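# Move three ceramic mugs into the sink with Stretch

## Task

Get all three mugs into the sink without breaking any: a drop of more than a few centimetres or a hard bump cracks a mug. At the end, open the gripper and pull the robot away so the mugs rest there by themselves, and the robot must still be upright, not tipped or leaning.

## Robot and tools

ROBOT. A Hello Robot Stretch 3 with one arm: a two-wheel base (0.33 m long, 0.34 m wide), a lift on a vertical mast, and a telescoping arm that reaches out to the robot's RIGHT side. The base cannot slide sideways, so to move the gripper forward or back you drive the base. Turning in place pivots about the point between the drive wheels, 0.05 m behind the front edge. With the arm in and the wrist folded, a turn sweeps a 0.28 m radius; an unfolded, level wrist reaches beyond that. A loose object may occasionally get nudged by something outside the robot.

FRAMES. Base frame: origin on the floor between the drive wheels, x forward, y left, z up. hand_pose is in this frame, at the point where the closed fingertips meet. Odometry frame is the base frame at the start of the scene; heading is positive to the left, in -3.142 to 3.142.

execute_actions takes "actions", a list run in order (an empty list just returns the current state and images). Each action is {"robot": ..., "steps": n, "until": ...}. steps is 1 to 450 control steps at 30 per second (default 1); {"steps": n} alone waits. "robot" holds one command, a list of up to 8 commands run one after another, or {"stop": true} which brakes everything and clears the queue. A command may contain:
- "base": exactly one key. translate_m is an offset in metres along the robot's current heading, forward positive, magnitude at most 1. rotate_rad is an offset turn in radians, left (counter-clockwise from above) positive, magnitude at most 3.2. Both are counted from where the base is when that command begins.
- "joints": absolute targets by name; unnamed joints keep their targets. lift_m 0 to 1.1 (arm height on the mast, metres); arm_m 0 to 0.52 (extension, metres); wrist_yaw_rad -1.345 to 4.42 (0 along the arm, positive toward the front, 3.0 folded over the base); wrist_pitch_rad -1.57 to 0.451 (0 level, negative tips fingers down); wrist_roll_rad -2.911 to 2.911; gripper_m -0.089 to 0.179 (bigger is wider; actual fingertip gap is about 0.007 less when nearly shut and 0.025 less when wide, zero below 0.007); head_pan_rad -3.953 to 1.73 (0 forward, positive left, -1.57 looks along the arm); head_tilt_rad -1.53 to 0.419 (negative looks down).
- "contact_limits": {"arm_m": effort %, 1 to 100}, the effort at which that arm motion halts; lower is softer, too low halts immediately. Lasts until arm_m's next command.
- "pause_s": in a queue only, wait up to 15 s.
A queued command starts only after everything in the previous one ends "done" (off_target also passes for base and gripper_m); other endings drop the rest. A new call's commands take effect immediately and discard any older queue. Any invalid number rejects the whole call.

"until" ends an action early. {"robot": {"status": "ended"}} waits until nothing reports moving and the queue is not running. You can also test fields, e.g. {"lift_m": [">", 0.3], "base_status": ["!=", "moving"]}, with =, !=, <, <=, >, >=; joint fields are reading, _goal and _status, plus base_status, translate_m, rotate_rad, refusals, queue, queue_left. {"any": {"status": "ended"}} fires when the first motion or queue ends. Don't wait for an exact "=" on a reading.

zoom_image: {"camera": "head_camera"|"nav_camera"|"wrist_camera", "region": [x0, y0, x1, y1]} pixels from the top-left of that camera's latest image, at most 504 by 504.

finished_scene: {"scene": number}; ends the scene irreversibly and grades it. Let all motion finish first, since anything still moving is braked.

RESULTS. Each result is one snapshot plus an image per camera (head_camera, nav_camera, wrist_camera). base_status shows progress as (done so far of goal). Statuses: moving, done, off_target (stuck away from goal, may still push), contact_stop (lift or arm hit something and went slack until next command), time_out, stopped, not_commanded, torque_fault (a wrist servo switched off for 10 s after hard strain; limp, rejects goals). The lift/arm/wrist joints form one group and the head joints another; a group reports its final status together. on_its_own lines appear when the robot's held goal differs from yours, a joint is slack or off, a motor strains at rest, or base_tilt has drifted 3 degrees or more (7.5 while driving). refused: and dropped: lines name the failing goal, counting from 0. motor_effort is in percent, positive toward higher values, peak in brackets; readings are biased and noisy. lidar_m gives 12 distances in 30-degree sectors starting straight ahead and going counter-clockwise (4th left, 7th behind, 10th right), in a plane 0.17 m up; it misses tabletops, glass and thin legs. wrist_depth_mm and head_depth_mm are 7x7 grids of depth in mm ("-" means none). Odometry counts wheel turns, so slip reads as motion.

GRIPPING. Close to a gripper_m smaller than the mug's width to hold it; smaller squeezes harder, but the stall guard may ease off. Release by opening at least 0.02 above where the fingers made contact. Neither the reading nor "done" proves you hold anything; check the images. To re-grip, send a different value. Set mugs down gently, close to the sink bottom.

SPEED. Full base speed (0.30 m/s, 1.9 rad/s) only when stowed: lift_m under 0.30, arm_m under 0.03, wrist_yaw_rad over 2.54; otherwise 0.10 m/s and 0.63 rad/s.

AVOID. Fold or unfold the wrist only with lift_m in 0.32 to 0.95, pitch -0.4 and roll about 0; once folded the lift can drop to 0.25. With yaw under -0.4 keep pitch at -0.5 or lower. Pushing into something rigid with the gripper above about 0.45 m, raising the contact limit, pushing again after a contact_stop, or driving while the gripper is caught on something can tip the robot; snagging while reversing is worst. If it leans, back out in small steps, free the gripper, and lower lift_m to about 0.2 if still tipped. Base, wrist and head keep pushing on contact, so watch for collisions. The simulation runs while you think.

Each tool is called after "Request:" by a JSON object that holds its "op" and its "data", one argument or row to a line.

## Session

Request:
{"op": "execute_actions", "data": {
  "actions": [
    {"robot":{"joints":{"head_tilt_rad":-0.5,"head_pan_rad":0.8}},"steps":450,"until":{"robot":{"status":"ended"}}}
  ]
}}

Request:
{"op": "execute_actions", "data": {
  "actions": [
    {"robot":{"joints":{"head_pan_rad":-1.0}},"steps":450,"until":{"robot":{"status":"ended"}}}
  ]
}}

Request:
{"op": "execute_actions", "data": {
  "actions": [
    {"robot":{"joints":{"head_pan_rad":-2.8}},"steps":450,"until":{"robot":{"status":"ended"}}}
  ]
}}

Scene clock: 1.00 s.
robot.base_odometry: x=+0.000 y=+0.000 heading=+0.000 (m, m, rad; robot's odometry frame)
robot.turned_by_wheels: +0.000 (rad since the last result)
robot.turned_by_imu: +0.000 (rad since the last result)
robot.base_tilt: forward=+1.6 right=+0.6 (deg)
robot.lidar_m: 2.05 1.65 1.80 1.86 1.87 1.56 1.64 1.70 2.10 1.85 2.02 2.22
robot.head_depth_mm: 1858 1975 2095 2232 2149 1699 1401 / 1972 2076 2180 2307 2075 1707 1404 / 2120 2276 2284 2076 2019 1714 1404 / 2275 2433 2529 2690 2119 1688 1400 / 2425 2610 2831 2967 2149 1705 1412 / 2611 2848 3078 2973 2217 1717 1406 / 2577 2700 2803 2869 2172 1708 1404
robot.base_status: not_commanded
robot.joint_positions: lift_m=+0.388 arm_m=-0.002 wrist_yaw_rad=+2.794 wrist_pitch_rad=-0.449 wrist_roll_rad=+0.014 gripper_m=+0.037 head_pan_rad=+0.793 head_tilt_rad=-0.493
robot.joint_goals: lift_m=+0.388 arm_m=-0.002 wrist_yaw_rad=+2.794 wrist_pitch_rad=-0.449 wrist_roll_rad=+0.014 gripper_m=+0.037 head_pan_rad=+0.800 head_tilt_rad=-0.500
robot.joint_status: lift_m=not_commanded arm_m=not_commanded wrist_yaw_rad=not_commanded wrist_pitch_rad=not_commanded wrist_roll_rad=not_commanded gripper_m=not_commanded head_pan_rad=done head_tilt_rad=done
robot.measured_speeds: translate_m=+0.000 rotate_rad=+0.000 lift_m=+0.000 arm_m=+0.000 wrist_yaw_rad=+0.000 wrist_pitch_rad=+0.000 wrist_roll_rad=+0.000 head_pan_rad=+0.000 head_tilt_rad=+0.000
robot: refusals=0 queue=done queue_left=0
robot.motor_effort: left_wheel=+0(1) right_wheel=+0(0) lift_m=+25(25) arm_m=+0(0) wrist_yaw_rad=+0(0) wrist_pitch_rad=+4(4) wrist_roll_rad=+1(0) gripper_m=-1(1) head_pan_rad=+4(49) head_tilt_rad=-4(42) (%)
robot.hand_pose: x=+0.0538 y=+0.0639 z=+0.3937 quat_wxyz=(+0.275, +0.710, +0.034, +0.647) (m; robot's base frame)
robot.wrist_depth_mm: - - - - - - - / - - - - - - - / - - - - - - - / - 866 868 912 865 913 915 / - 704 734 725 744 744 751 / - 620 - 605 618 619 643 / 529 - 525 536 531 554 552
pictures: head_camera (sideways: a quarter turn clockwise sets it upright), nav_camera (sideways: a quarter turn counterclockwise sets it upright), wrist_camera
camera_calibration (this result's frames):
head_camera: T_world_to_cam=[[-0.272794, -0.353759, -0.894672, 1.18845], [-0.764572, 0.644177, -0.021587, 0.0379273], [0.583964, 0.678152, -0.446202, 0.536912], [0, 0, 0, 1]] pos_world=[0.0396614, 0.031884, 1.30366]
nav_camera: T_world_to_cam=[[0.308639, 0.354903, 0.882488, -1.11288], [0.743518, -0.668657, 0.00887305, 0.0329242], [0.593232, 0.653407, -0.47025, 0.561287], [0, 0, 0, 1]] pos_world=[-0.0139758, 0.0502299, 1.24575]
wrist_camera: T_world_to_cam=[[0.904798, -0.425716, -0.0102787, -0.0263379], [-0.250241, -0.512012, -0.82172, 0.407046], [0.344556, 0.746063, -0.569799, 0.325124], [0, 0, 0, 1]] pos_world=[0.0136665, -0.0453631, 0.519463]
Images, in order (width x height): head_camera 896x504, nav_camera 672x504, wrist_camera 644x364.

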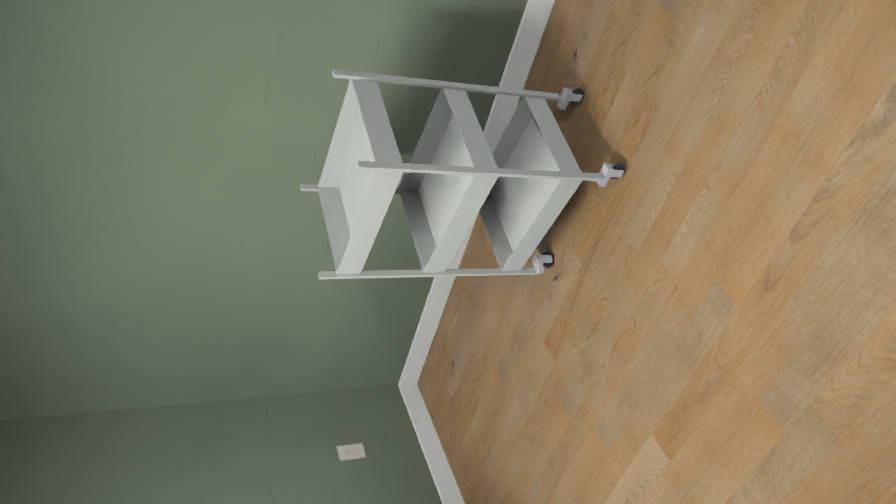

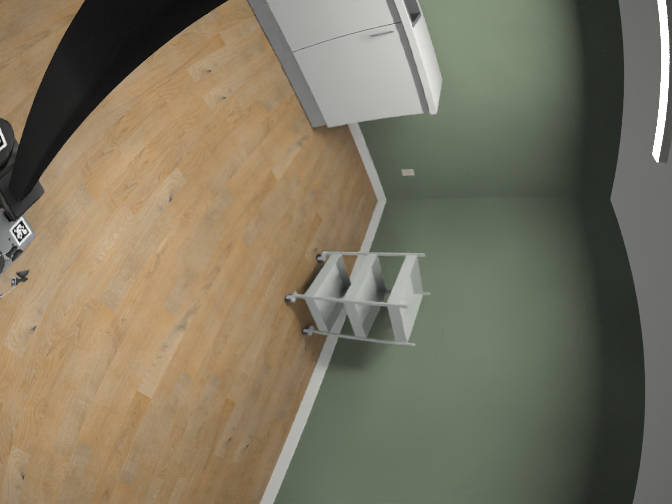

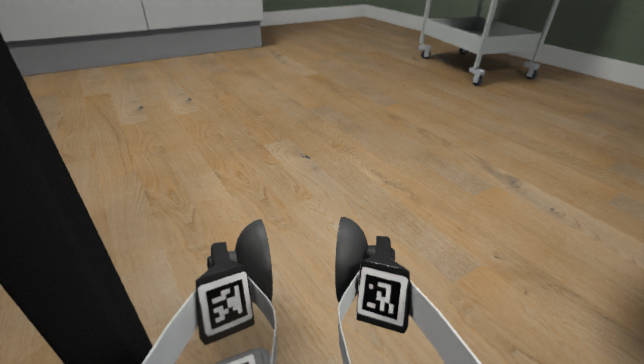

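Scene clock: 2.43 s.
robot.base_odometry: x=+0.000 y=+0.000 heading=+0.000 (m, m, rad; robot's odometry frame)
robot.turned_by_wheels: +0.000 (rad since the last result)
robot.turned_by_imu: +0.000 (rad since the last result)
robot.base_tilt: forward=+1.4 right=+0.6 (deg)
robot.lidar_m: 2.06 1.64 1.80 1.86 1.88 1.56 1.64 1.71 2.10 1.85 2.01 2.22
robot.head_depth_mm: 1901 2008 2106 2331 2158 1687 1405 / 2022 2147 2145 2462 2201 1689 1404 / 2078 2222 2170 2511 2175 1708 1403 / 2163 2323 2173 2668 2165 1699 1401 / 2277 2450 2560 2801 2153 1706 1408 / 2387 2592 2816 2941 2180 1703 1395 / 2460 2636 2787 2815 2206 1701 1409
robot.base_status: not_commanded
robot.joint_positions: lift_m=+0.388 arm_m=-0.002 wrist_yaw_rad=+2.794 wrist_pitch_rad=-0.449 wrist_roll_rad=+0.014 gripper_m=+0.037 head_pan_rad=-0.993 head_tilt_rad=-0.494
robot.joint_goals: lift_m=+0.388 arm_m=-0.002 wrist_yaw_rad=+2.794 wrist_pitch_rad=-0.449 wrist_roll_rad=+0.014 gripper_m=+0.037 head_pan_rad=-1.000 head_tilt_rad=-0.500
robot.joint_status: lift_m=not_commanded arm_m=not_commanded wrist_yaw_rad=not_commanded wrist_pitch_rad=not_commanded wrist_roll_rad=not_commanded gripper_m=not_commanded head_pan_rad=done head_tilt_rad=done
robot.measured_speeds: translate_m=+0.000 rotate_rad=+0.000 lift_m=+0.000 arm_m=+0.000 wrist_yaw_rad=+0.000 wrist_pitch_rad=+0.000 wrist_roll_rad=+0.000 head_pan_rad=+0.000 head_tilt_rad=+0.000
robot: refusals=0 queue=done queue_left=0
robot.motor_effort: left_wheel=+0(1) right_wheel=+0(0) lift_m=+26(25) arm_m=+0(0) wrist_yaw_rad=-1(0) wrist_pitch_rad=+4(4) wrist_roll_rad=+0(0) gripper_m=+0(0) head_pan_rad=-5(52) head_tilt_rad=-4(5) (%)
robot.hand_pose: x=+0.0538 y=+0.0639 z=+0.3937 quat_wxyz=(+0.275, +0.710, +0.034, +0.647) (m; robot's base frame)
robot.wrist_depth_mm: - - - - - - - / - - - - - - - / - - - - - - - / - 894 867 891 903 922 918 / - 732 739 729 728 745 749 / - 615 - 618 626 631 633 / 520 - 524 535 525 553 560
pictures: head_camera (sideways: a quarter turn clockwise sets it upright), nav_camera (sideways: a quarter turn counterclockwise sets it upright), wrist_camera
camera_calibration (this result's frames):
head_camera: T_world_to_cam=[[-0.287672, 0.342167, -0.89452, 1.18834], [0.7923, 0.60975, -0.0215604, 0.0283957], [0.538057, -0.714931, -0.446507, 0.53759], [0, 0, 0, 1]] pos_world=[0.0301004, -0.0395852, 1.30364]
nav_camera: T_world_to_cam=[[0.281149, -0.377429, 0.882328, -1.1125], [-0.811734, -0.583959, 0.00885747, 0.0424316], [0.511901, -0.718706, -0.470552, 0.562176], [0, 0, 0, 1]] pos_world=[0.0594437, 0.00892736, 1.24575]
wrist_camera: T_world_to_cam=[[0.904798, -0.425716, -0.0102789, -0.0263378], [-0.250242, -0.512012, -0.821719, 0.407046], [0.344556, 0.746062, -0.5698, 0.325124], [0, 0, 0, 1]] pos_world=[0.0136666, -0.0453631, 0.519463]
Images, in order (width x height): head_camera 896x504, nav_camera 672x504, wrist_camera 644x364.

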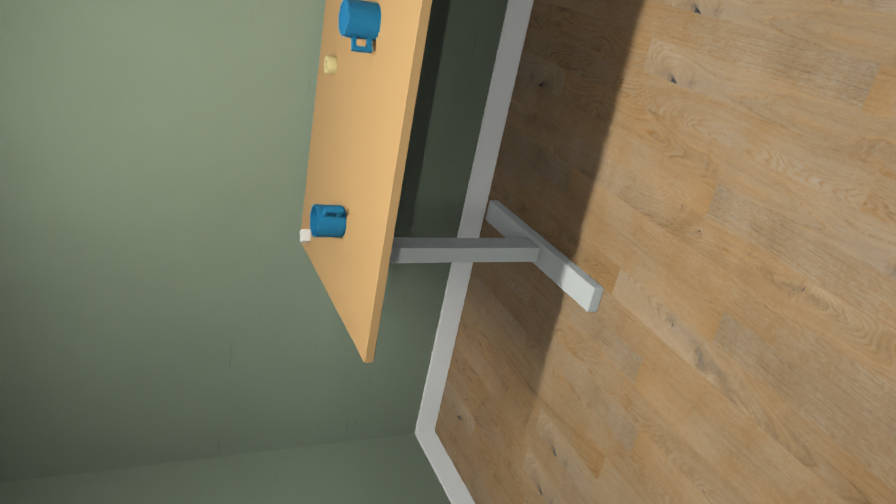

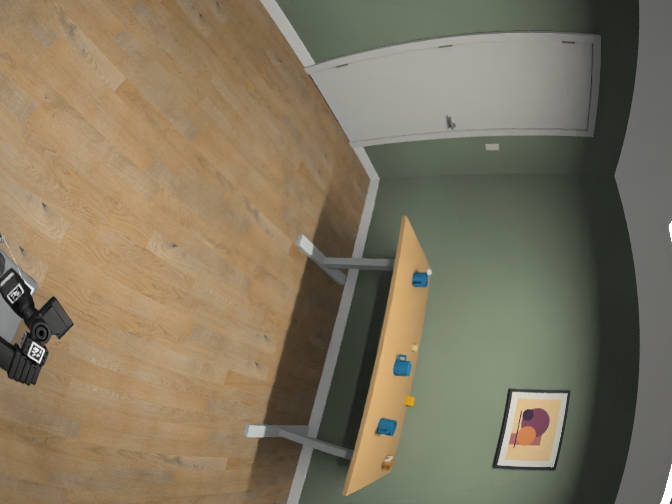

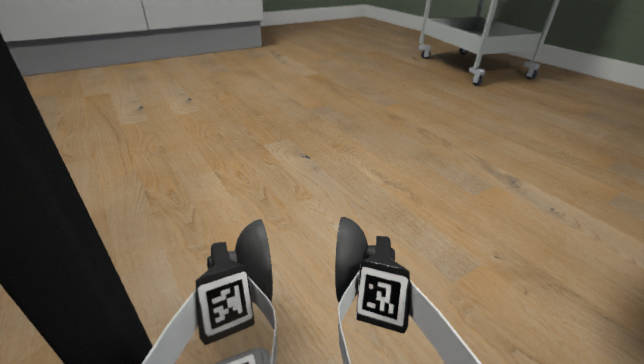

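Scene clock: 3.87 s.
robot.base_odometry: x=+0.000 y=+0.000 heading=+0.000 (m, m, rad; robot's odometry frame)
robot.turned_by_wheels: +0.000 (rad since the last result)
robot.turned_by_imu: +0.000 (rad since the last result)
robot.base_tilt: forward=+1.5 right=+0.5 (deg)
robot.lidar_m: 2.05 1.64 1.80 1.86 1.87 1.57 1.64 1.70 2.10 1.85 2.01 2.22
robot.head_depth_mm: 1398 1490 1549 1656 1806 1661 1405 / 1420 1519 1601 1714 1843 1689 1391 / 1455 1563 1670 1822 1961 1714 1399 / 1499 1602 1719 1852 2009 1702 1413 / 1514 1634 1772 1936 2038 1704 1407 / 1562 1673 1818 1983 2107 1713 1402 / 1593 1723 1878 2033 2133 1721 1410
robot.base_status: not_commanded
robot.joint_positions: lift_m=+0.388 arm_m=-0.002 wrist_yaw_rad=+2.794 wrist_pitch_rad=-0.449 wrist_roll_rad=+0.014 gripper_m=+0.037 head_pan_rad=-2.793 head_tilt_rad=-0.494
robot.joint_goals: lift_m=+0.388 arm_m=-0.002 wrist_yaw_rad=+2.794 wrist_pitch_rad=-0.449 wrist_roll_rad=+0.014 gripper_m=+0.037 head_pan_rad=-2.800 head_tilt_rad=-0.500
robot.joint_status: lift_m=not_commanded arm_m=not_commanded wrist_yaw_rad=not_commanded wrist_pitch_rad=not_commanded wrist_roll_rad=not_commanded gripper_m=not_commanded head_pan_rad=done head_tilt_rad=done
robot.measured_speeds: translate_m=+0.000 rotate_rad=+0.000 lift_m=+0.000 arm_m=+0.000 wrist_yaw_rad=+0.000 wrist_pitch_rad=+0.000 wrist_roll_rad=+0.000 head_pan_rad=+0.000 head_tilt_rad=+0.000
robot: refusals=0 queue=done queue_left=0
robot.motor_effort: left_wheel=+0(1) right_wheel=+0(0) lift_m=+25(25) arm_m=+0(0) wrist_yaw_rad=+0(0) wrist_pitch_rad=+4(4) wrist_roll_rad=+0(0) gripper_m=-1(1) head_pan_rad=-5(59) head_tilt_rad=-4(4) (%)
robot.hand_pose: x=+0.0538 y=+0.0639 z=+0.3937 quat_wxyz=(+0.275, +0.710, +0.034, +0.647) (m; robot's base frame)
robot.wrist_depth_mm: - - - - - - - / - - - - - - - / - - - - - - - / - 834 893 878 893 917 921 / - 730 755 728 755 738 723 / - 623 - 627 641 634 629 / 516 - 527 549 537 541 561
pictures: head_camera (sideways: a quarter turn clockwise sets it upright), nav_camera (sideways: a quarter turn counterclockwise sets it upright), wrist_camera
camera_calibration (this result's frames):
head_camera: T_world_to_cam=[[0.398632, 0.202426, -0.894492, 1.18412], [0.41379, -0.910117, -0.0215555, 0.0306981], [-0.818456, -0.361539, -0.446564, 0.545938], [0, 0, 0, 1]] pos_world=[-0.037903, -0.0143788, 1.30364]
nav_camera: T_world_to_cam=[[-0.431489, -0.188062, 0.882298, -1.10811], [-0.384258, 0.923183, 0.00885457, 0.0398277], [-0.816188, -0.335209, -0.470608, 0.57035], [0, 0, 0, 1]] pos_world=[0.00267731, -0.0539757, 1.24575]
wrist_camera: T_world_to_cam=[[0.904798, -0.425716, -0.0102788, -0.0263378], [-0.250242, -0.512012, -0.82172, 0.407046], [0.344557, 0.746063, -0.569799, 0.325124], [0, 0, 0, 1]] pos_world=[0.0136666, -0.0453631, 0.519463]
Images, in order (width x height): head_camera 896x504, nav_camera 672x504, wrist_camera 644x364.

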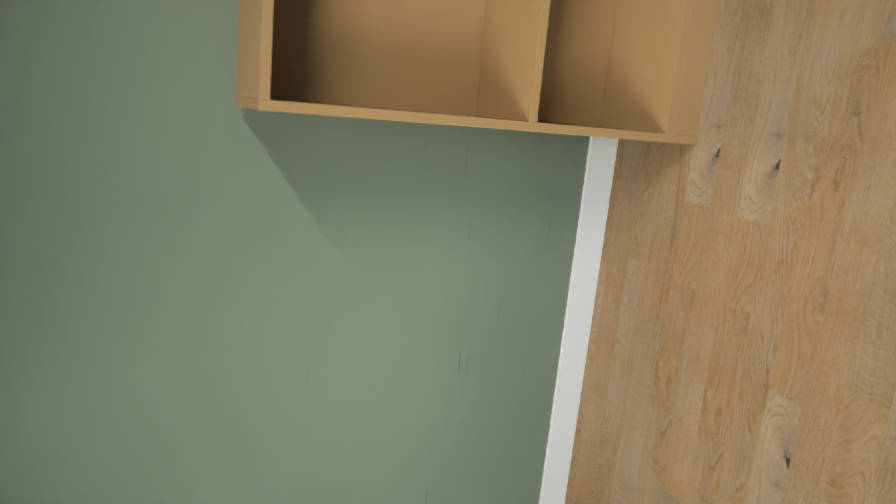

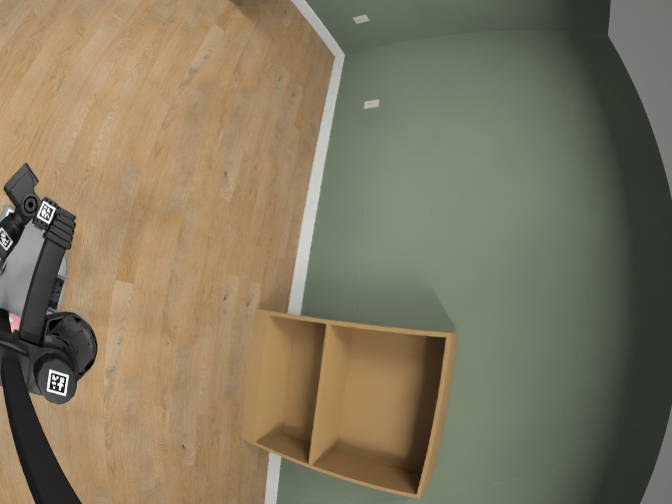

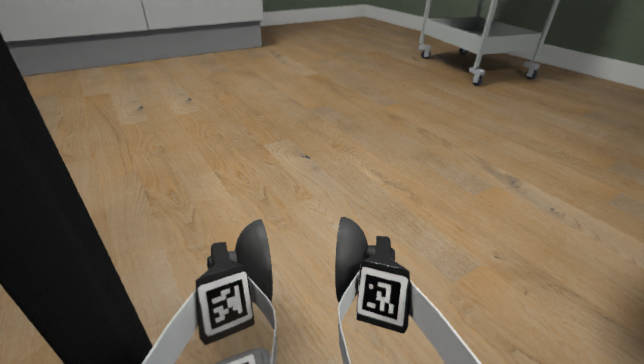

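Request:
{"op": "execute_actions", "data": {
  "actions": [
    {"robot":[{"base":{"rotate_rad":-1.21},"joints":{"lift_m":0.29,"head_pan_rad":-1.57,"head_tilt_rad":-0.7}},{"base":{"translate_m":1.0}},{"base":{"translate_m":0.1},"joints":{"lift_m":0.6}},{"base":{"rotate_rad":1.48},"joints":{"lift_m":1.0,"wrist_yaw_rad":0,"wrist_pitch_rad":-0.9,"gripper_m":0.17}},{"joints":{"arm_m":0.2}}],"steps":450,"until":{"robot":{"status":"ended"}}},
    {"steps":450,"until":{"robot":{"status":"ended"}}}
  ]
}}

Scene clock: 32.27 s.
robot.base_odometry: x=+0.389 y=-1.029 heading=+0.270 (m, m, rad; robot's odometry frame)
robot.turned_by_wheels: +0.270 (rad since the last result)
robot.turned_by_imu: +0.279 (rad since the last result)
robot.base_tilt: forward=+1.6 right=+0.6 (deg)
robot.lidar_m: 1.79 1.97 2.25 2.92 2.40 1.90 1.93 1.54 0.93 1.21 0.99 1.82
robot.head_depth_mm: 995 - - 914 761 653 1238 / 1013 - - 903 765 670 1237 / 1036 1102 - - 764 670 1234 / 1038 1166 1232 927 768 690 1240 / 1068 1181 1251 994 769 692 1244 / 1086 1196 1260 954 771 696 1249 / 1094 1217 1277 962 770 1355 1253
robot.base_status: done (rotate_rad +1.4798 of +1.4800)
robot.joint_positions: lift_m=+1.000 arm_m=+0.200 wrist_yaw_rad=+0.001 wrist_pitch_rad=-0.908 wrist_roll_rad=+0.014 gripper_m=+0.170 head_pan_rad=-1.577 head_tilt_rad=-0.692
robot.joint_goals: lift_m=+1.000 arm_m=+0.200 wrist_yaw_rad=+0.000 wrist_pitch_rad=-0.900 wrist_roll_rad=+0.014 gripper_m=+0.170 head_pan_rad=-1.570 head_tilt_rad=-0.700
robot.joint_status: lift_m=done arm_m=done wrist_yaw_rad=done wrist_pitch_rad=done wrist_roll_rad=not_commanded gripper_m=done head_pan_rad=done head_tilt_rad=done
robot.measured_speeds: translate_m=+0.000 rotate_rad=+0.000 lift_m=+0.000 arm_m=+0.000 wrist_yaw_rad=+0.000 wrist_pitch_rad=+0.000 wrist_roll_rad=+0.000 head_pan_rad=+0.000 head_tilt_rad=+0.000
robot: refusals=0 queue=done queue_left=0
robot.motor_effort: left_wheel=-6(15) right_wheel=+4(7) lift_m=+27(28) arm_m=+6(4) wrist_yaw_rad=-1(2) wrist_pitch_rad=+2(4) wrist_roll_rad=+0(0) gripper_m=+0(87) head_pan_rad=+4(54) head_tilt_rad=-5(29) (%)
robot.hand_pose: x=-0.0215 y=-0.4833 z=+0.9218 quat_wxyz=(+0.631, +0.308, -0.639, -0.312) (m; robot's base frame)
robot.wrist_depth_mm: 506 518 530 545 569 573 587 / 459 463 491 480 502 511 525 / 423 427 441 368 453 465 475 / 391 394 402 410 426 418 394 / 359 368 370 373 384 400 392 / - 341 346 354 357 360 369 / - 322 321 324 336 334 342
pictures: head_camera (sideways: a quarter turn clockwise sets it upright), nav_camera (sideways: a quarter turn counterclockwise sets it upright), wrist_camera
camera_calibration (this result's frames):
head_camera: T_world_to_cam=[[-0.0502991, 0.611456, -0.789678, 1.05018], [0.997204, 0.0745065, -0.00582631, 0.00665811], [0.0552736, -0.787763, -0.613494, 0.757796], [0, 0, 0, 1]] pos_world=[0.00429747, -0.0456723, 1.29425]
nav_camera: T_world_to_cam=[[0.0254308, -0.634368, 0.772612, -0.967889], [-0.999183, -0.0404046, -0.000286488, 0.0554805], [0.0313988, -0.771974, -0.634878, 0.778898], [0, 0, 0, 1]] pos_world=[0.055593, -0.0104677, 1.24232]
wrist_camera: T_world_to_cam=[[-0.995741, 0.0865636, 0.0317117, -0.0176762], [0.0603556, 0.872137, -0.485525, 0.907635], [-0.0696857, -0.481543, -0.873648, 0.738113], [0, 0, 0, 1]] pos_world=[-0.0209458, -0.434618, 1.08609]
Images, in order (width x height): head_camera 896x504, nav_camera 672x504, wrist_camera 644x364.

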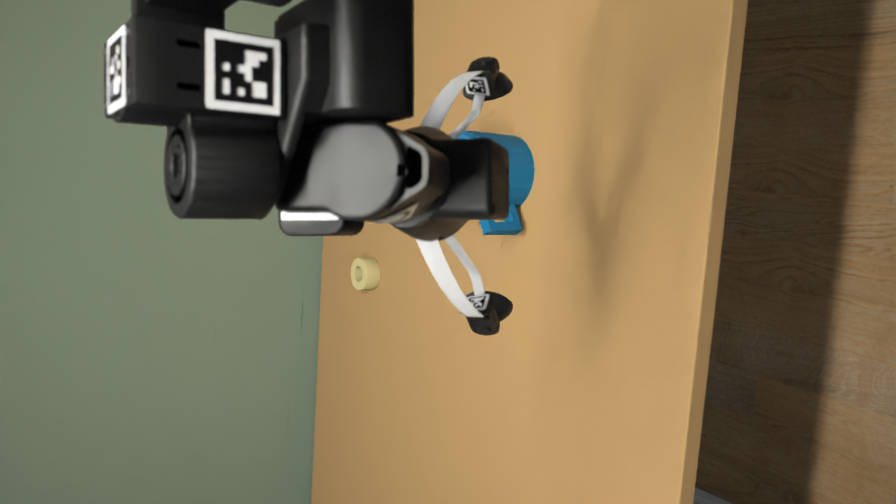

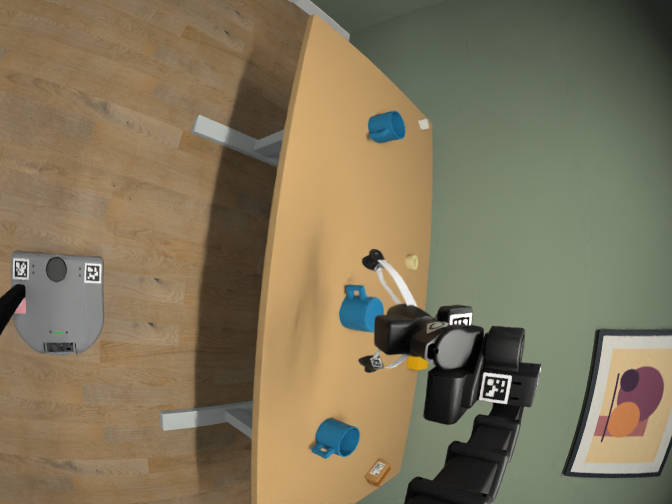

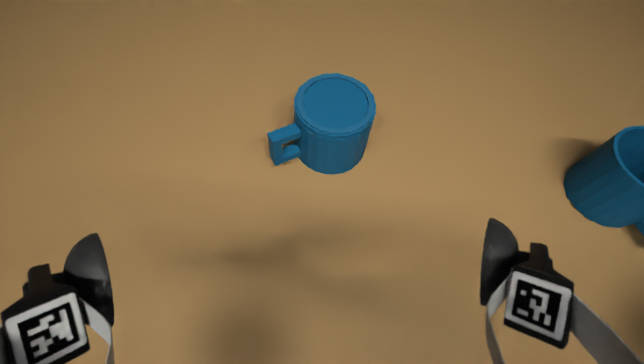

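Request:
{"op": "execute_actions", "data": {
  "actions": [
    {"robot":[{"base":{"translate_m":-0.17},"joints":{"arm_m":0.47,"wrist_yaw_rad":1.2}},{"joints":{"lift_m":0.95}}],"steps":450,"until":{"robot":{"status":"ended"}}}
  ]
}}

Scene clock: 44.27 s.
robot.base_odometry: x=+0.225 y=-1.074 heading=+0.270 (m, m, rad; robot's odometry frame)
robot.turned_by_wheels: +0.000 (rad since the last result)
robot.turned_by_imu: +0.000 (rad since the last result)
robot.base_tilt: forward=+1.5 right=+0.6 (deg)
robot.lidar_m: 1.96 2.14 2.36 2.94 2.18 1.77 1.76 1.51 0.83 1.19 1.10 1.93
robot.head_depth_mm: 983 - 1139 947 738 642 1241 / 994 1130 1184 947 765 656 1241 / 1007 - 1128 950 767 653 1233 / 1026 1131 1207 951 767 674 1239 / 1045 1158 1237 824 770 674 1241 / 1057 1180 1258 963 772 694 1251 / 1076 1201 1272 962 773 696 1247
robot.base_status: done (translate_m -0.1700 of -0.1700)
robot.joint_positions: lift_m=+0.950 arm_m=+0.470 wrist_yaw_rad=+1.198 wrist_pitch_rad=-0.908 wrist_roll_rad=+0.014 gripper_m=+0.170 head_pan_rad=-1.577 head_tilt_rad=-0.692
robot.joint_goals: lift_m=+0.950 arm_m=+0.470 wrist_yaw_rad=+1.200 wrist_pitch_rad=-0.900 wrist_roll_rad=+0.014 gripper_m=+0.170 head_pan_rad=-1.570 head_tilt_rad=-0.700
robot.joint_status: lift_m=done arm_m=done wrist_yaw_rad=done wrist_pitch_rad=done wrist_roll_rad=not_commanded gripper_m=done head_pan_rad=done head_tilt_rad=done
robot.measured_speeds: translate_m=+0.000 rotate_rad=+0.000 lift_m=+0.000 arm_m=+0.000 wrist_yaw_rad=+0.000 wrist_pitch_rad=+0.000 wrist_roll_rad=+0.000 head_pan_rad=+0.000 head_tilt_rad=+0.000
robot: refusals=0 queue=done queue_left=0
robot.motor_effort: left_wheel=-5(13) right_wheel=+4(5) lift_m=+23(27) arm_m=+6(4) wrist_yaw_rad=+1(2) wrist_pitch_rad=+2(2) wrist_roll_rad=+0(0) gripper_m=+0(0) head_pan_rad=+5(4) head_tilt_rad=-5(5) (%)
robot.hand_pose: x=+0.1077 y=-0.6652 z=+0.8720 quat_wxyz=(+0.697, +0.615, -0.354, +0.098) (m; robot's base frame)
robot.wrist_depth_mm: 438 451 457 472 480 492 498 / 400 410 412 426 431 427 451 / 365 371 381 387 387 400 408 / 339 345 348 350 360 367 376 / 313 316 321 245 331 341 344 / - 293 299 227 300 310 320 / - 274 279 246 288 288 296
pictures: head_camera (sideways: a quarter turn clockwise sets it upright), nav_camera (sideways: a quarter turn counterclockwise sets it upright), wrist_camera
camera_calibration (this result's frames):
head_camera: T_world_to_cam=[[-0.0502991, 0.611456, -0.789678, 1.05018], [0.997204, 0.0745065, -0.00582631, 0.00665811], [0.0552736, -0.787763, -0.613494, 0.757796], [0, 0, 0, 1]] pos_world=[0.00429747, -0.0456723, 1.29425]
nav_camera: T_world_to_cam=[[0.0254308, -0.634368, 0.772612, -0.967889], [-0.999183, -0.0404046, -0.000286491, 0.0554805], [0.0313988, -0.771974, -0.634878, 0.778898], [0, 0, 0, 1]] pos_world=[0.055593, -0.0104676, 1.24232]
wrist_camera: T_world_to_cam=[[-0.443833, -0.895548, 0.0317122, -0.584497], [-0.790026, 0.374344, -0.485516, 0.79484], [0.422932, -0.240542, -0.873652, 0.723279], [0, 0, 0, 1]] pos_world=[0.0626268, -0.647009, 1.03634]
Images, in order (width x height): head_camera 896x504, nav_camera 672x504, wrist_camera 644x364.

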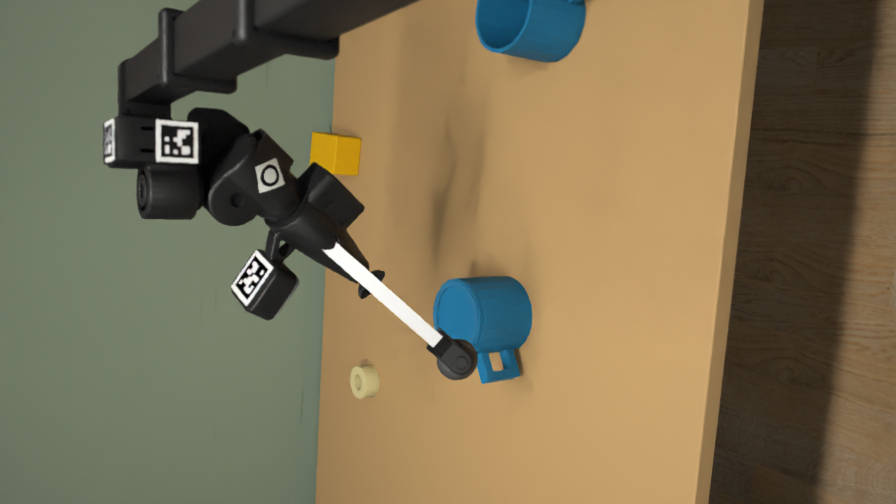

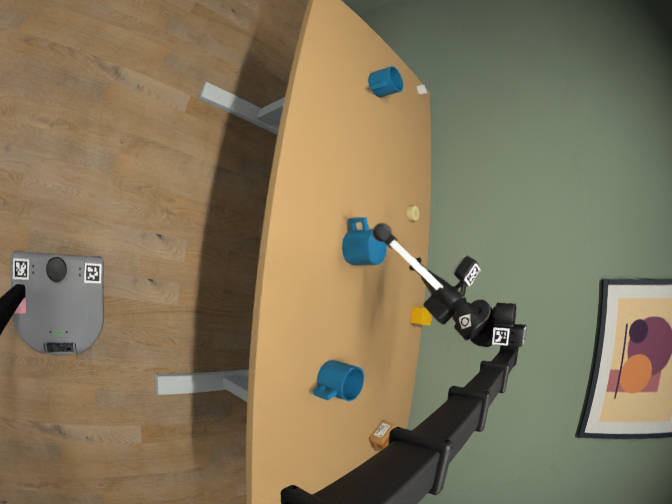

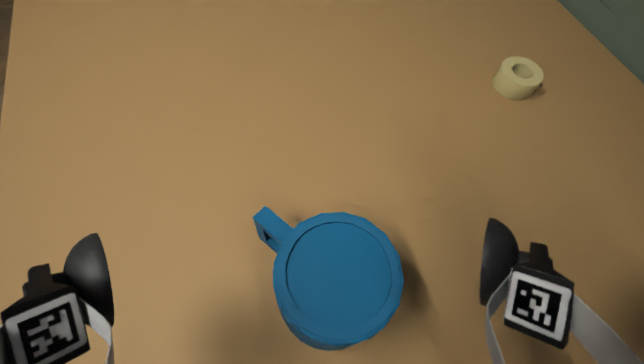

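Request:
{"op": "execute_actions", "data": {
  "actions": [
    {"robot":[{"base":{"translate_m":-0.008},"joints":{"arm_m":0.52,"wrist_yaw_rad":1.35}},{"joints":{"lift_m":0.86}}],"steps":450,"until":{"robot":{"status":"ended"}}}
  ]
}}

Scene clock: 58.10 s.
robot.base_odometry: x=+0.217 y=-1.077 heading=+0.270 (m, m, rad; robot's odometry frame)
robot.turned_by_wheels: +0.000 (rad since the last result)
robot.turned_by_imu: +0.000 (rad since the last result)
robot.base_tilt: forward=+1.5 right=+0.8 (deg)
robot.lidar_m: 1.97 2.16 2.36 2.95 2.17 1.76 1.75 1.51 0.83 1.19 1.10 1.93
robot.head_depth_mm: 986 1087 1163 - 743 640 1241 / 1003 1085 1175 945 767 655 1232 / 1017 1104 - 947 769 655 1239 / 1033 1139 1236 920 767 674 1243 / 1045 1148 1226 991 769 676 1245 / 1053 1163 1253 962 769 693 1241 / 1073 1197 1266 963 773 693 1244
robot.base_status: done (translate_m -0.0080 of -0.0080)
robot.joint_positions: lift_m=+0.860 arm_m=+0.518 wrist_yaw_rad=+1.348 wrist_pitch_rad=-0.908 wrist_roll_rad=+0.014 gripper_m=+0.170 head_pan_rad=-1.577 head_tilt_rad=-0.692
robot.joint_goals: lift_m=+0.860 arm_m=+0.520 wrist_yaw_rad=+1.350 wrist_pitch_rad=-0.900 wrist_roll_rad=+0.014 gripper_m=+0.170 head_pan_rad=-1.570 head_tilt_rad=-0.700
robot.joint_status: lift_m=done arm_m=done wrist_yaw_rad=done wrist_pitch_rad=done wrist_roll_rad=not_commanded gripper_m=done head_pan_rad=done head_tilt_rad=done
robot.measured_speeds: translate_m=+0.000 rotate_rad=+0.000 lift_m=+0.000 arm_m=+0.000 wrist_yaw_rad=+0.000 wrist_pitch_rad=+0.000 wrist_roll_rad=+0.000 head_pan_rad=+0.000 head_tilt_rad=+0.000
robot: refusals=0 queue=done queue_left=0
robot.motor_effort: left_wheel=-6(13) right_wheel=+4(5) lift_m=+23(25) arm_m=+6(6) wrist_yaw_rad=+2(2) wrist_pitch_rad=+2(2) wrist_roll_rad=+0(0) gripper_m=+0(0) head_pan_rad=+4(4) head_tilt_rad=-5(5) (%)
robot.hand_pose: x=+0.1138 y=-0.6938 z=+0.7820 quat_wxyz=(+0.688, +0.640, -0.308, +0.150) (m; robot's base frame)
robot.wrist_depth_mm: 312 320 322 332 344 350 351 / 281 288 296 301 303 312 315 / 258 263 268 274 279 281 290 / 238 244 182 163 254 258 264 / 223 226 148 149 235 242 244 / - 210 138 140 216 220 225 / - 196 194 132 203 205 210
pictures: head_camera (sideways: a quarter turn clockwise sets it upright), nav_camera (sideways: a quarter turn counterclockwise sets it upright), wrist_camera
camera_calibration (this result's frames):
head_camera: T_world_to_cam=[[-0.050299, 0.611456, -0.789678, 1.05018], [0.997204, 0.0745064, -0.00582632, 0.00665813], [0.0552735, -0.787763, -0.613494, 0.757796], [0, 0, 0, 1]] pos_world=[0.00429747, -0.0456723, 1.29425]
nav_camera: T_world_to_cam=[[0.0254307, -0.634368, 0.772613, -0.96789], [-0.999183, -0.0404045, -0.000286483, 0.0554805], [0.0313987, -0.771974, -0.634878, 0.778898], [0, 0, 0, 1]] pos_world=[0.055593, -0.0104677, 1.24232]
wrist_camera: T_world_to_cam=[[-0.305522, -0.951657, 0.0317149, -0.659142], [-0.836978, 0.252526, -0.485489, 0.687449], [0.45401, -0.174872, -0.873667, 0.677249], [0, 0, 0, 1]] pos_world=[0.0665197, -0.682443, 0.946344]
Images, in order (width x height): head_camera 896x504, nav_camera 672x504, wrist_camera 644x364.

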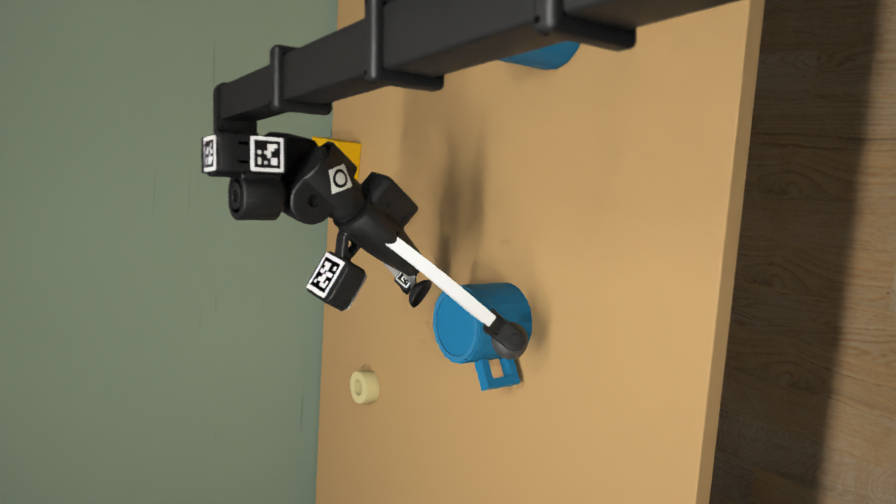

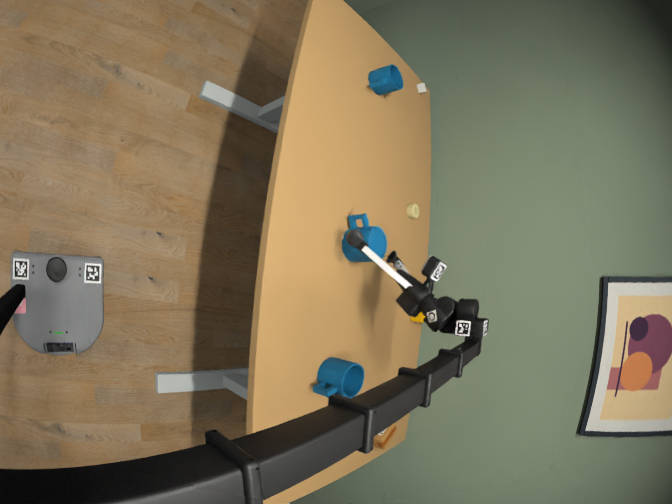

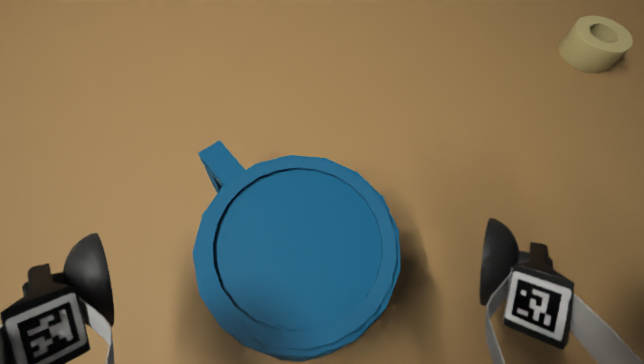

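Request:
{"op": "execute_actions", "data": {
  "actions": [
    {"robot":[{"joints":{"lift_m":0.855}},{"joints":{"gripper_m":0.04}},{"joints":{"lift_m":0.93}},{"joints":{"arm_m":0.0,"wrist_pitch_rad":-0.5}}],"steps":450,"until":{"robot":{"status":"ended"}}}
  ]
}}

Request:
{"op": "execute_actions", "data": {
  "actions": [
    {"robot":[{"base":{"rotate_rad":1.581},"joints":{"wrist_yaw_rad":2.6,"lift_m":0.29,"head_pan_rad":0,"head_tilt_rad":-0.5}},{"base":{"translate_m":1.0}},{"base":{"translate_m":0.9}}],"steps":450,"until":{"robot":{"status":"ended"}}},
    {"steps":450,"until":{"robot":{"status":"ended"}}}
  ]
}}

Scene clock: 78.50 s.
robot.base_odometry: x=+0.217 y=-1.077 heading=+0.270 (m, m, rad; robot's odometry frame)
robot.turned_by_wheels: +0.000 (rad since the last result)
robot.turned_by_imu: +0.001 (rad since the last result)
robot.base_tilt: forward=+1.5 right=+0.6 (deg)
robot.lidar_m: 1.96 2.15 2.37 2.95 2.18 1.76 1.75 1.52 0.83 1.18 1.10 1.93
robot.head_depth_mm: 983 1080 1177 942 740 - - / 997 1099 1194 950 781 - - / 1018 1120 1190 956 770 - - / 1033 1140 1204 947 768 674 - / 1042 1157 1232 954 769 676 - / 1064 1168 1259 956 772 676 - / 1079 1190 1270 958 771 677 -
robot.base_status: done (translate_m -0.0080 of -0.0080)
robot.joint_positions: lift_m=+0.930 arm_m=+0.000 wrist_yaw_rad=+1.350 wrist_pitch_rad=-0.541 wrist_roll_rad=+0.014 gripper_m=+0.047 head_pan_rad=-1.577 head_tilt_rad=-0.692
robot.joint_goals: lift_m=+0.930 arm_m=+0.000 wrist_yaw_rad=+1.350 wrist_pitch_rad=-0.500 wrist_roll_rad=+0.014 gripper_m=+0.046 head_pan_rad=-1.570 head_tilt_rad=-0.700
robot.joint_status: lift_m=done arm_m=done wrist_yaw_rad=done wrist_pitch_rad=done wrist_roll_rad=not_commanded gripper_m=done head_pan_rad=done head_tilt_rad=done
robot.measured_speeds: translate_m=+0.000 rotate_rad=+0.000 lift_m=+0.000 arm_m=+0.000 wrist_yaw_rad=+0.000 wrist_pitch_rad=+0.000 wrist_roll_rad=+0.000 head_pan_rad=+0.000 head_tilt_rad=+0.000
robot: refusals=0 queue=done queue_left=0
robot.on_its_own: gripper_m is held at +0.046, not at your +0.040, by its stall guard, which is not easing now
robot.motor_effort: left_wheel=-6(6) right_wheel=+3(4) lift_m=+30(32) arm_m=-5(5) wrist_yaw_rad=+0(2) wrist_pitch_rad=+12(12) wrist_roll_rad=+1(0) gripper_m=-21(99) head_pan_rad=+4(4) head_tilt_rad=-6(5) (%)
robot.hand_pose: x=+0.1808 y=-0.1909 z=+0.9159 quat_wxyz=(+0.647, +0.575, -0.418, +0.274) (m; robot's base frame)
robot.wrist_depth_mm: - - - - - - - / - - - - 800 725 833 / - - - - 655 628 631 / - - - - - 516 524 / - - 157 157 462 439 445 / - - 124 122 128 386 381 / - 959 120 115 - - 338
pictures: head_camera (sideways: a quarter turn clockwise sets it upright), nav_camera (sideways: a quarter turn counterclockwise sets it upright), wrist_camera
camera_calibration (this result's frames):
head_camera: T_world_to_cam=[[-0.0503079, 0.611455, -0.789678, 1.05018], [0.997202, 0.074521, -0.00582632, 0.00665813], [0.0552851, -0.787762, -0.613494, 0.757796], [0, 0, 0, 1]] pos_world=[0.00429814, -0.0456723, 1.29425]
nav_camera: T_world_to_cam=[[0.0254401, -0.634368, 0.772613, -0.96789], [-0.999183, -0.0404191, -0.000286483, 0.0554805], [0.0314101, -0.771974, -0.634878, 0.778898], [0, 0, 0, 1]] pos_world=[0.0555931, -0.0104669, 1.24232]
wrist_camera: T_world_to_cam=[[-0.308636, -0.951179, -0.00175923, -0.133067], [-0.610871, 0.199631, -0.766149, 0.887615], [0.729096, -0.235386, -0.642661, 0.57886], [0, 0, 0, 1]] pos_world=[0.0791051, -0.16751, 1.05182]
Images, in order (width x height): head_camera 896x504, nav_camera 672x504, wrist_camera 644x364.

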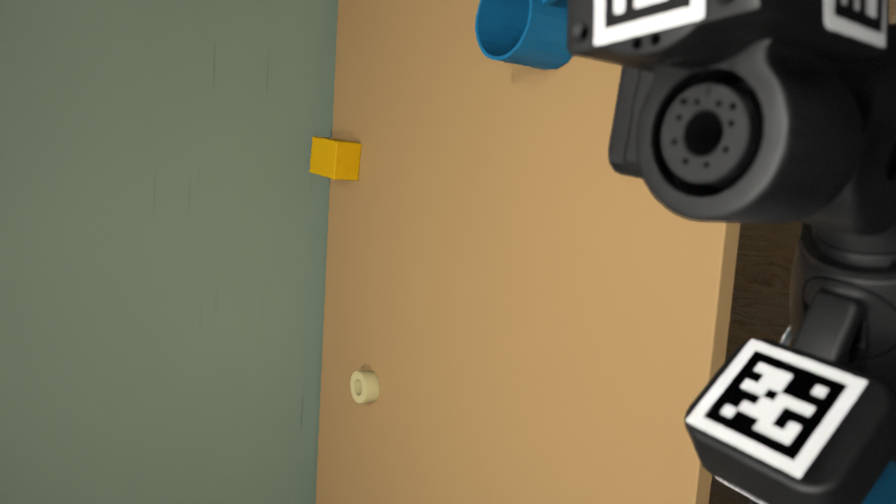

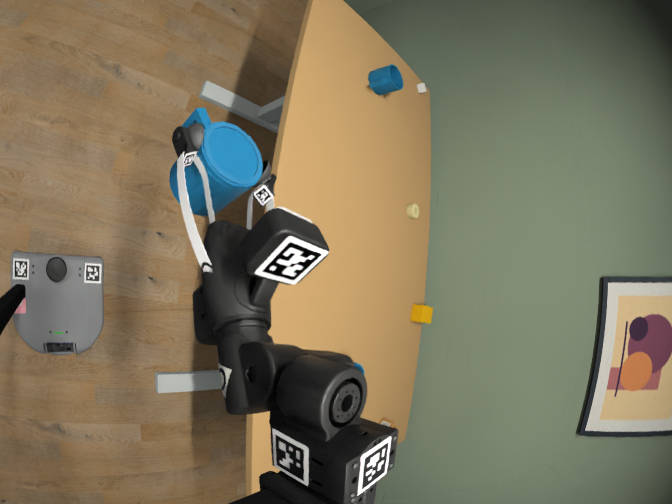

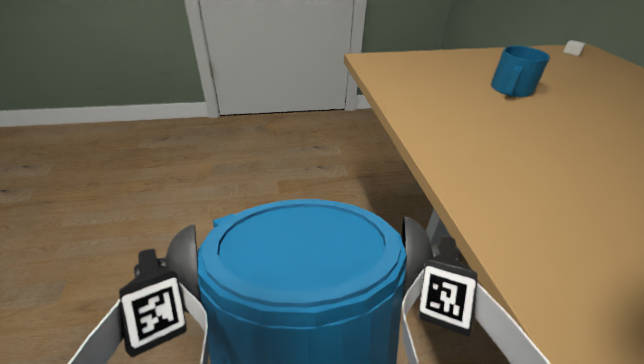

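Scene clock: 94.80 s.
robot.base_odometry: x=-0.308 y=+0.749 heading=+1.851 (m, m, rad; robot's odometry frame)
robot.turned_by_wheels: +1.581 (rad since the last result)
robot.turned_by_imu: +1.586 (rad since the last result)
robot.base_tilt: forward=+1.5 right=+0.6 (deg)
robot.lidar_m: 1.08 1.16 1.53 1.23 1.60 2.51 2.62 2.77 2.24 1.56 1.38 1.09
robot.head_depth_mm: 1384 1457 1478 1087 1198 1313 1387 / 1412 1514 1492 1116 1217 1338 1377 / 1425 1537 1516 1131 1246 1376 1394 / 1453 1568 1500 1150 1269 1398 1395 / 1480 1580 1397 1174 1291 1430 1389 / 1493 1616 1390 1195 1325 1468 1390 / 1526 1635 1397 1217 1352 1552 1394
robot.base_status: done (translate_m +0.9000 of +0.9000)
robot.joint_positions: lift_m=+0.290 arm_m=+0.000 wrist_yaw_rad=+2.599 wrist_pitch_rad=-0.538 wrist_roll_rad=+0.014 gripper_m=+0.047 head_pan_rad=-0.007 head_tilt_rad=-0.506
robot.joint_goals: lift_m=+0.290 arm_m=+0.000 wrist_yaw_rad=+2.600 wrist_pitch_rad=-0.500 wrist_roll_rad=+0.014 gripper_m=+0.046 head_pan_rad=+0.000 head_tilt_rad=-0.500
robot.joint_status: lift_m=done arm_m=done wrist_yaw_rad=done wrist_pitch_rad=done wrist_roll_rad=not_commanded gripper_m=done head_pan_rad=done head_tilt_rad=done
robot.measured_speeds: translate_m=+0.000 rotate_rad=+0.000 lift_m=+0.000 arm_m=+0.000 wrist_yaw_rad=+0.000 wrist_pitch_rad=+0.000 wrist_roll_rad=+0.000 head_pan_rad=+0.000 head_tilt_rad=+0.000
robot: refusals=0 queue=done queue_left=0
robot.on_its_own: gripper_m is held at +0.046, not at your +0.040, by its stall guard, which is not easing now
robot.motor_effort: left_wheel=-7(13) right_wheel=+4(8) lift_m=+24(25) arm_m=-5(5) wrist_yaw_rad=+1(4) wrist_pitch_rad=+11(12) wrist_roll_rad=+0(0) gripper_m=-21(21) head_pan_rad=+4(52) head_tilt_rad=+5(28) (%)
robot.hand_pose: x=+0.0860 y=+0.0324 z=+0.2767 quat_wxyz=(+0.364, +0.711, -0.004, +0.601) (m; robot's base frame)
robot.wrist_depth_mm: - - - - - - 848 / 917 944 942 - - - 878 / 730 737 755 763 753 781 780 / 595 602 617 629 637 641 663 / 506 524 158 157 540 546 549 / 460 463 124 122 128 468 468 / - - 118 115 390 416 424
pictures: head_camera (sideways: a quarter turn clockwise sets it upright), nav_camera (sideways: a quarter turn counterclockwise sets it upright), wrist_camera
camera_calibration (this result's frames):
head_camera: T_world_to_cam=[[-0.455226, -0.0508293, -0.888924, 1.18206], [-0.0711446, 0.997253, -0.0205899, 0.0323988], [0.887529, 0.0538691, -0.457592, 0.549881], [0, 0, 0, 1]] pos_world=[0.0523739, -0.00184807, 1.30305]
nav_camera: T_world_to_cam=[[0.480869, 0.0259212, 0.876409, -1.106], [0.0387552, -0.999214, 0.00828915, 0.0379836], [0.875935, 0.0299794, -0.481496, 0.574195], [0, 0, 0, 1]] pos_world=[0.0274109, 0.0494086, 1.24547]
wrist_camera: T_world_to_cam=[[0.804618, -0.59379, -0.00198875, -0.0583317], [-0.381664, -0.514604, -0.767799, 0.299279], [0.454888, 0.618543, -0.640688, 0.285102], [0, 0, 0, 1]] pos_world=[0.0314692, -0.0569748, 0.412332]
Images, in order (width x height): head_camera 896x504, nav_camera 672x504, wrist_camera 644x364.

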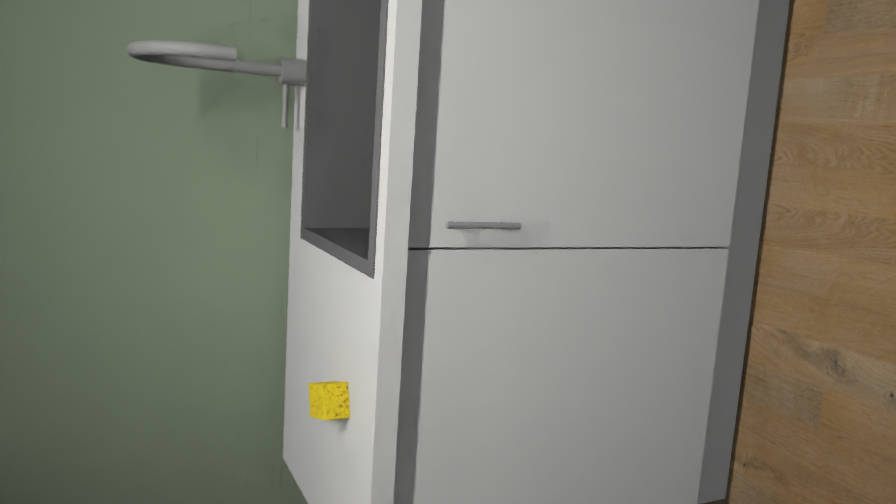

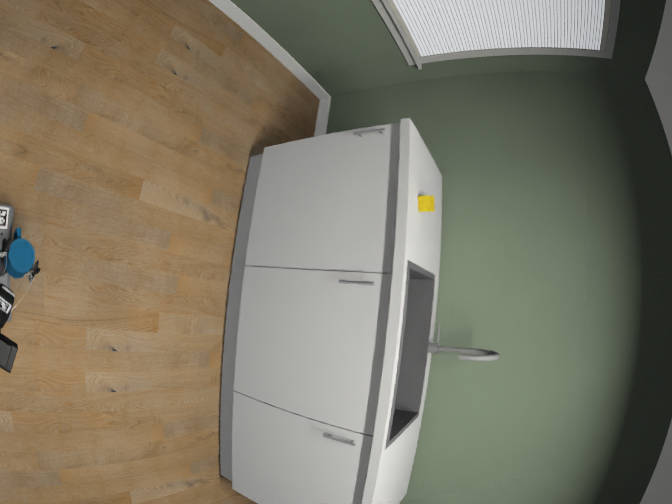

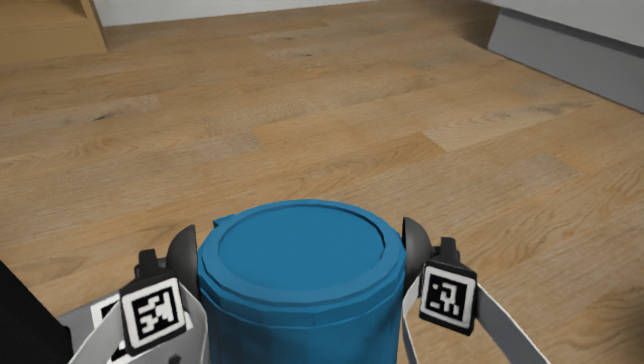

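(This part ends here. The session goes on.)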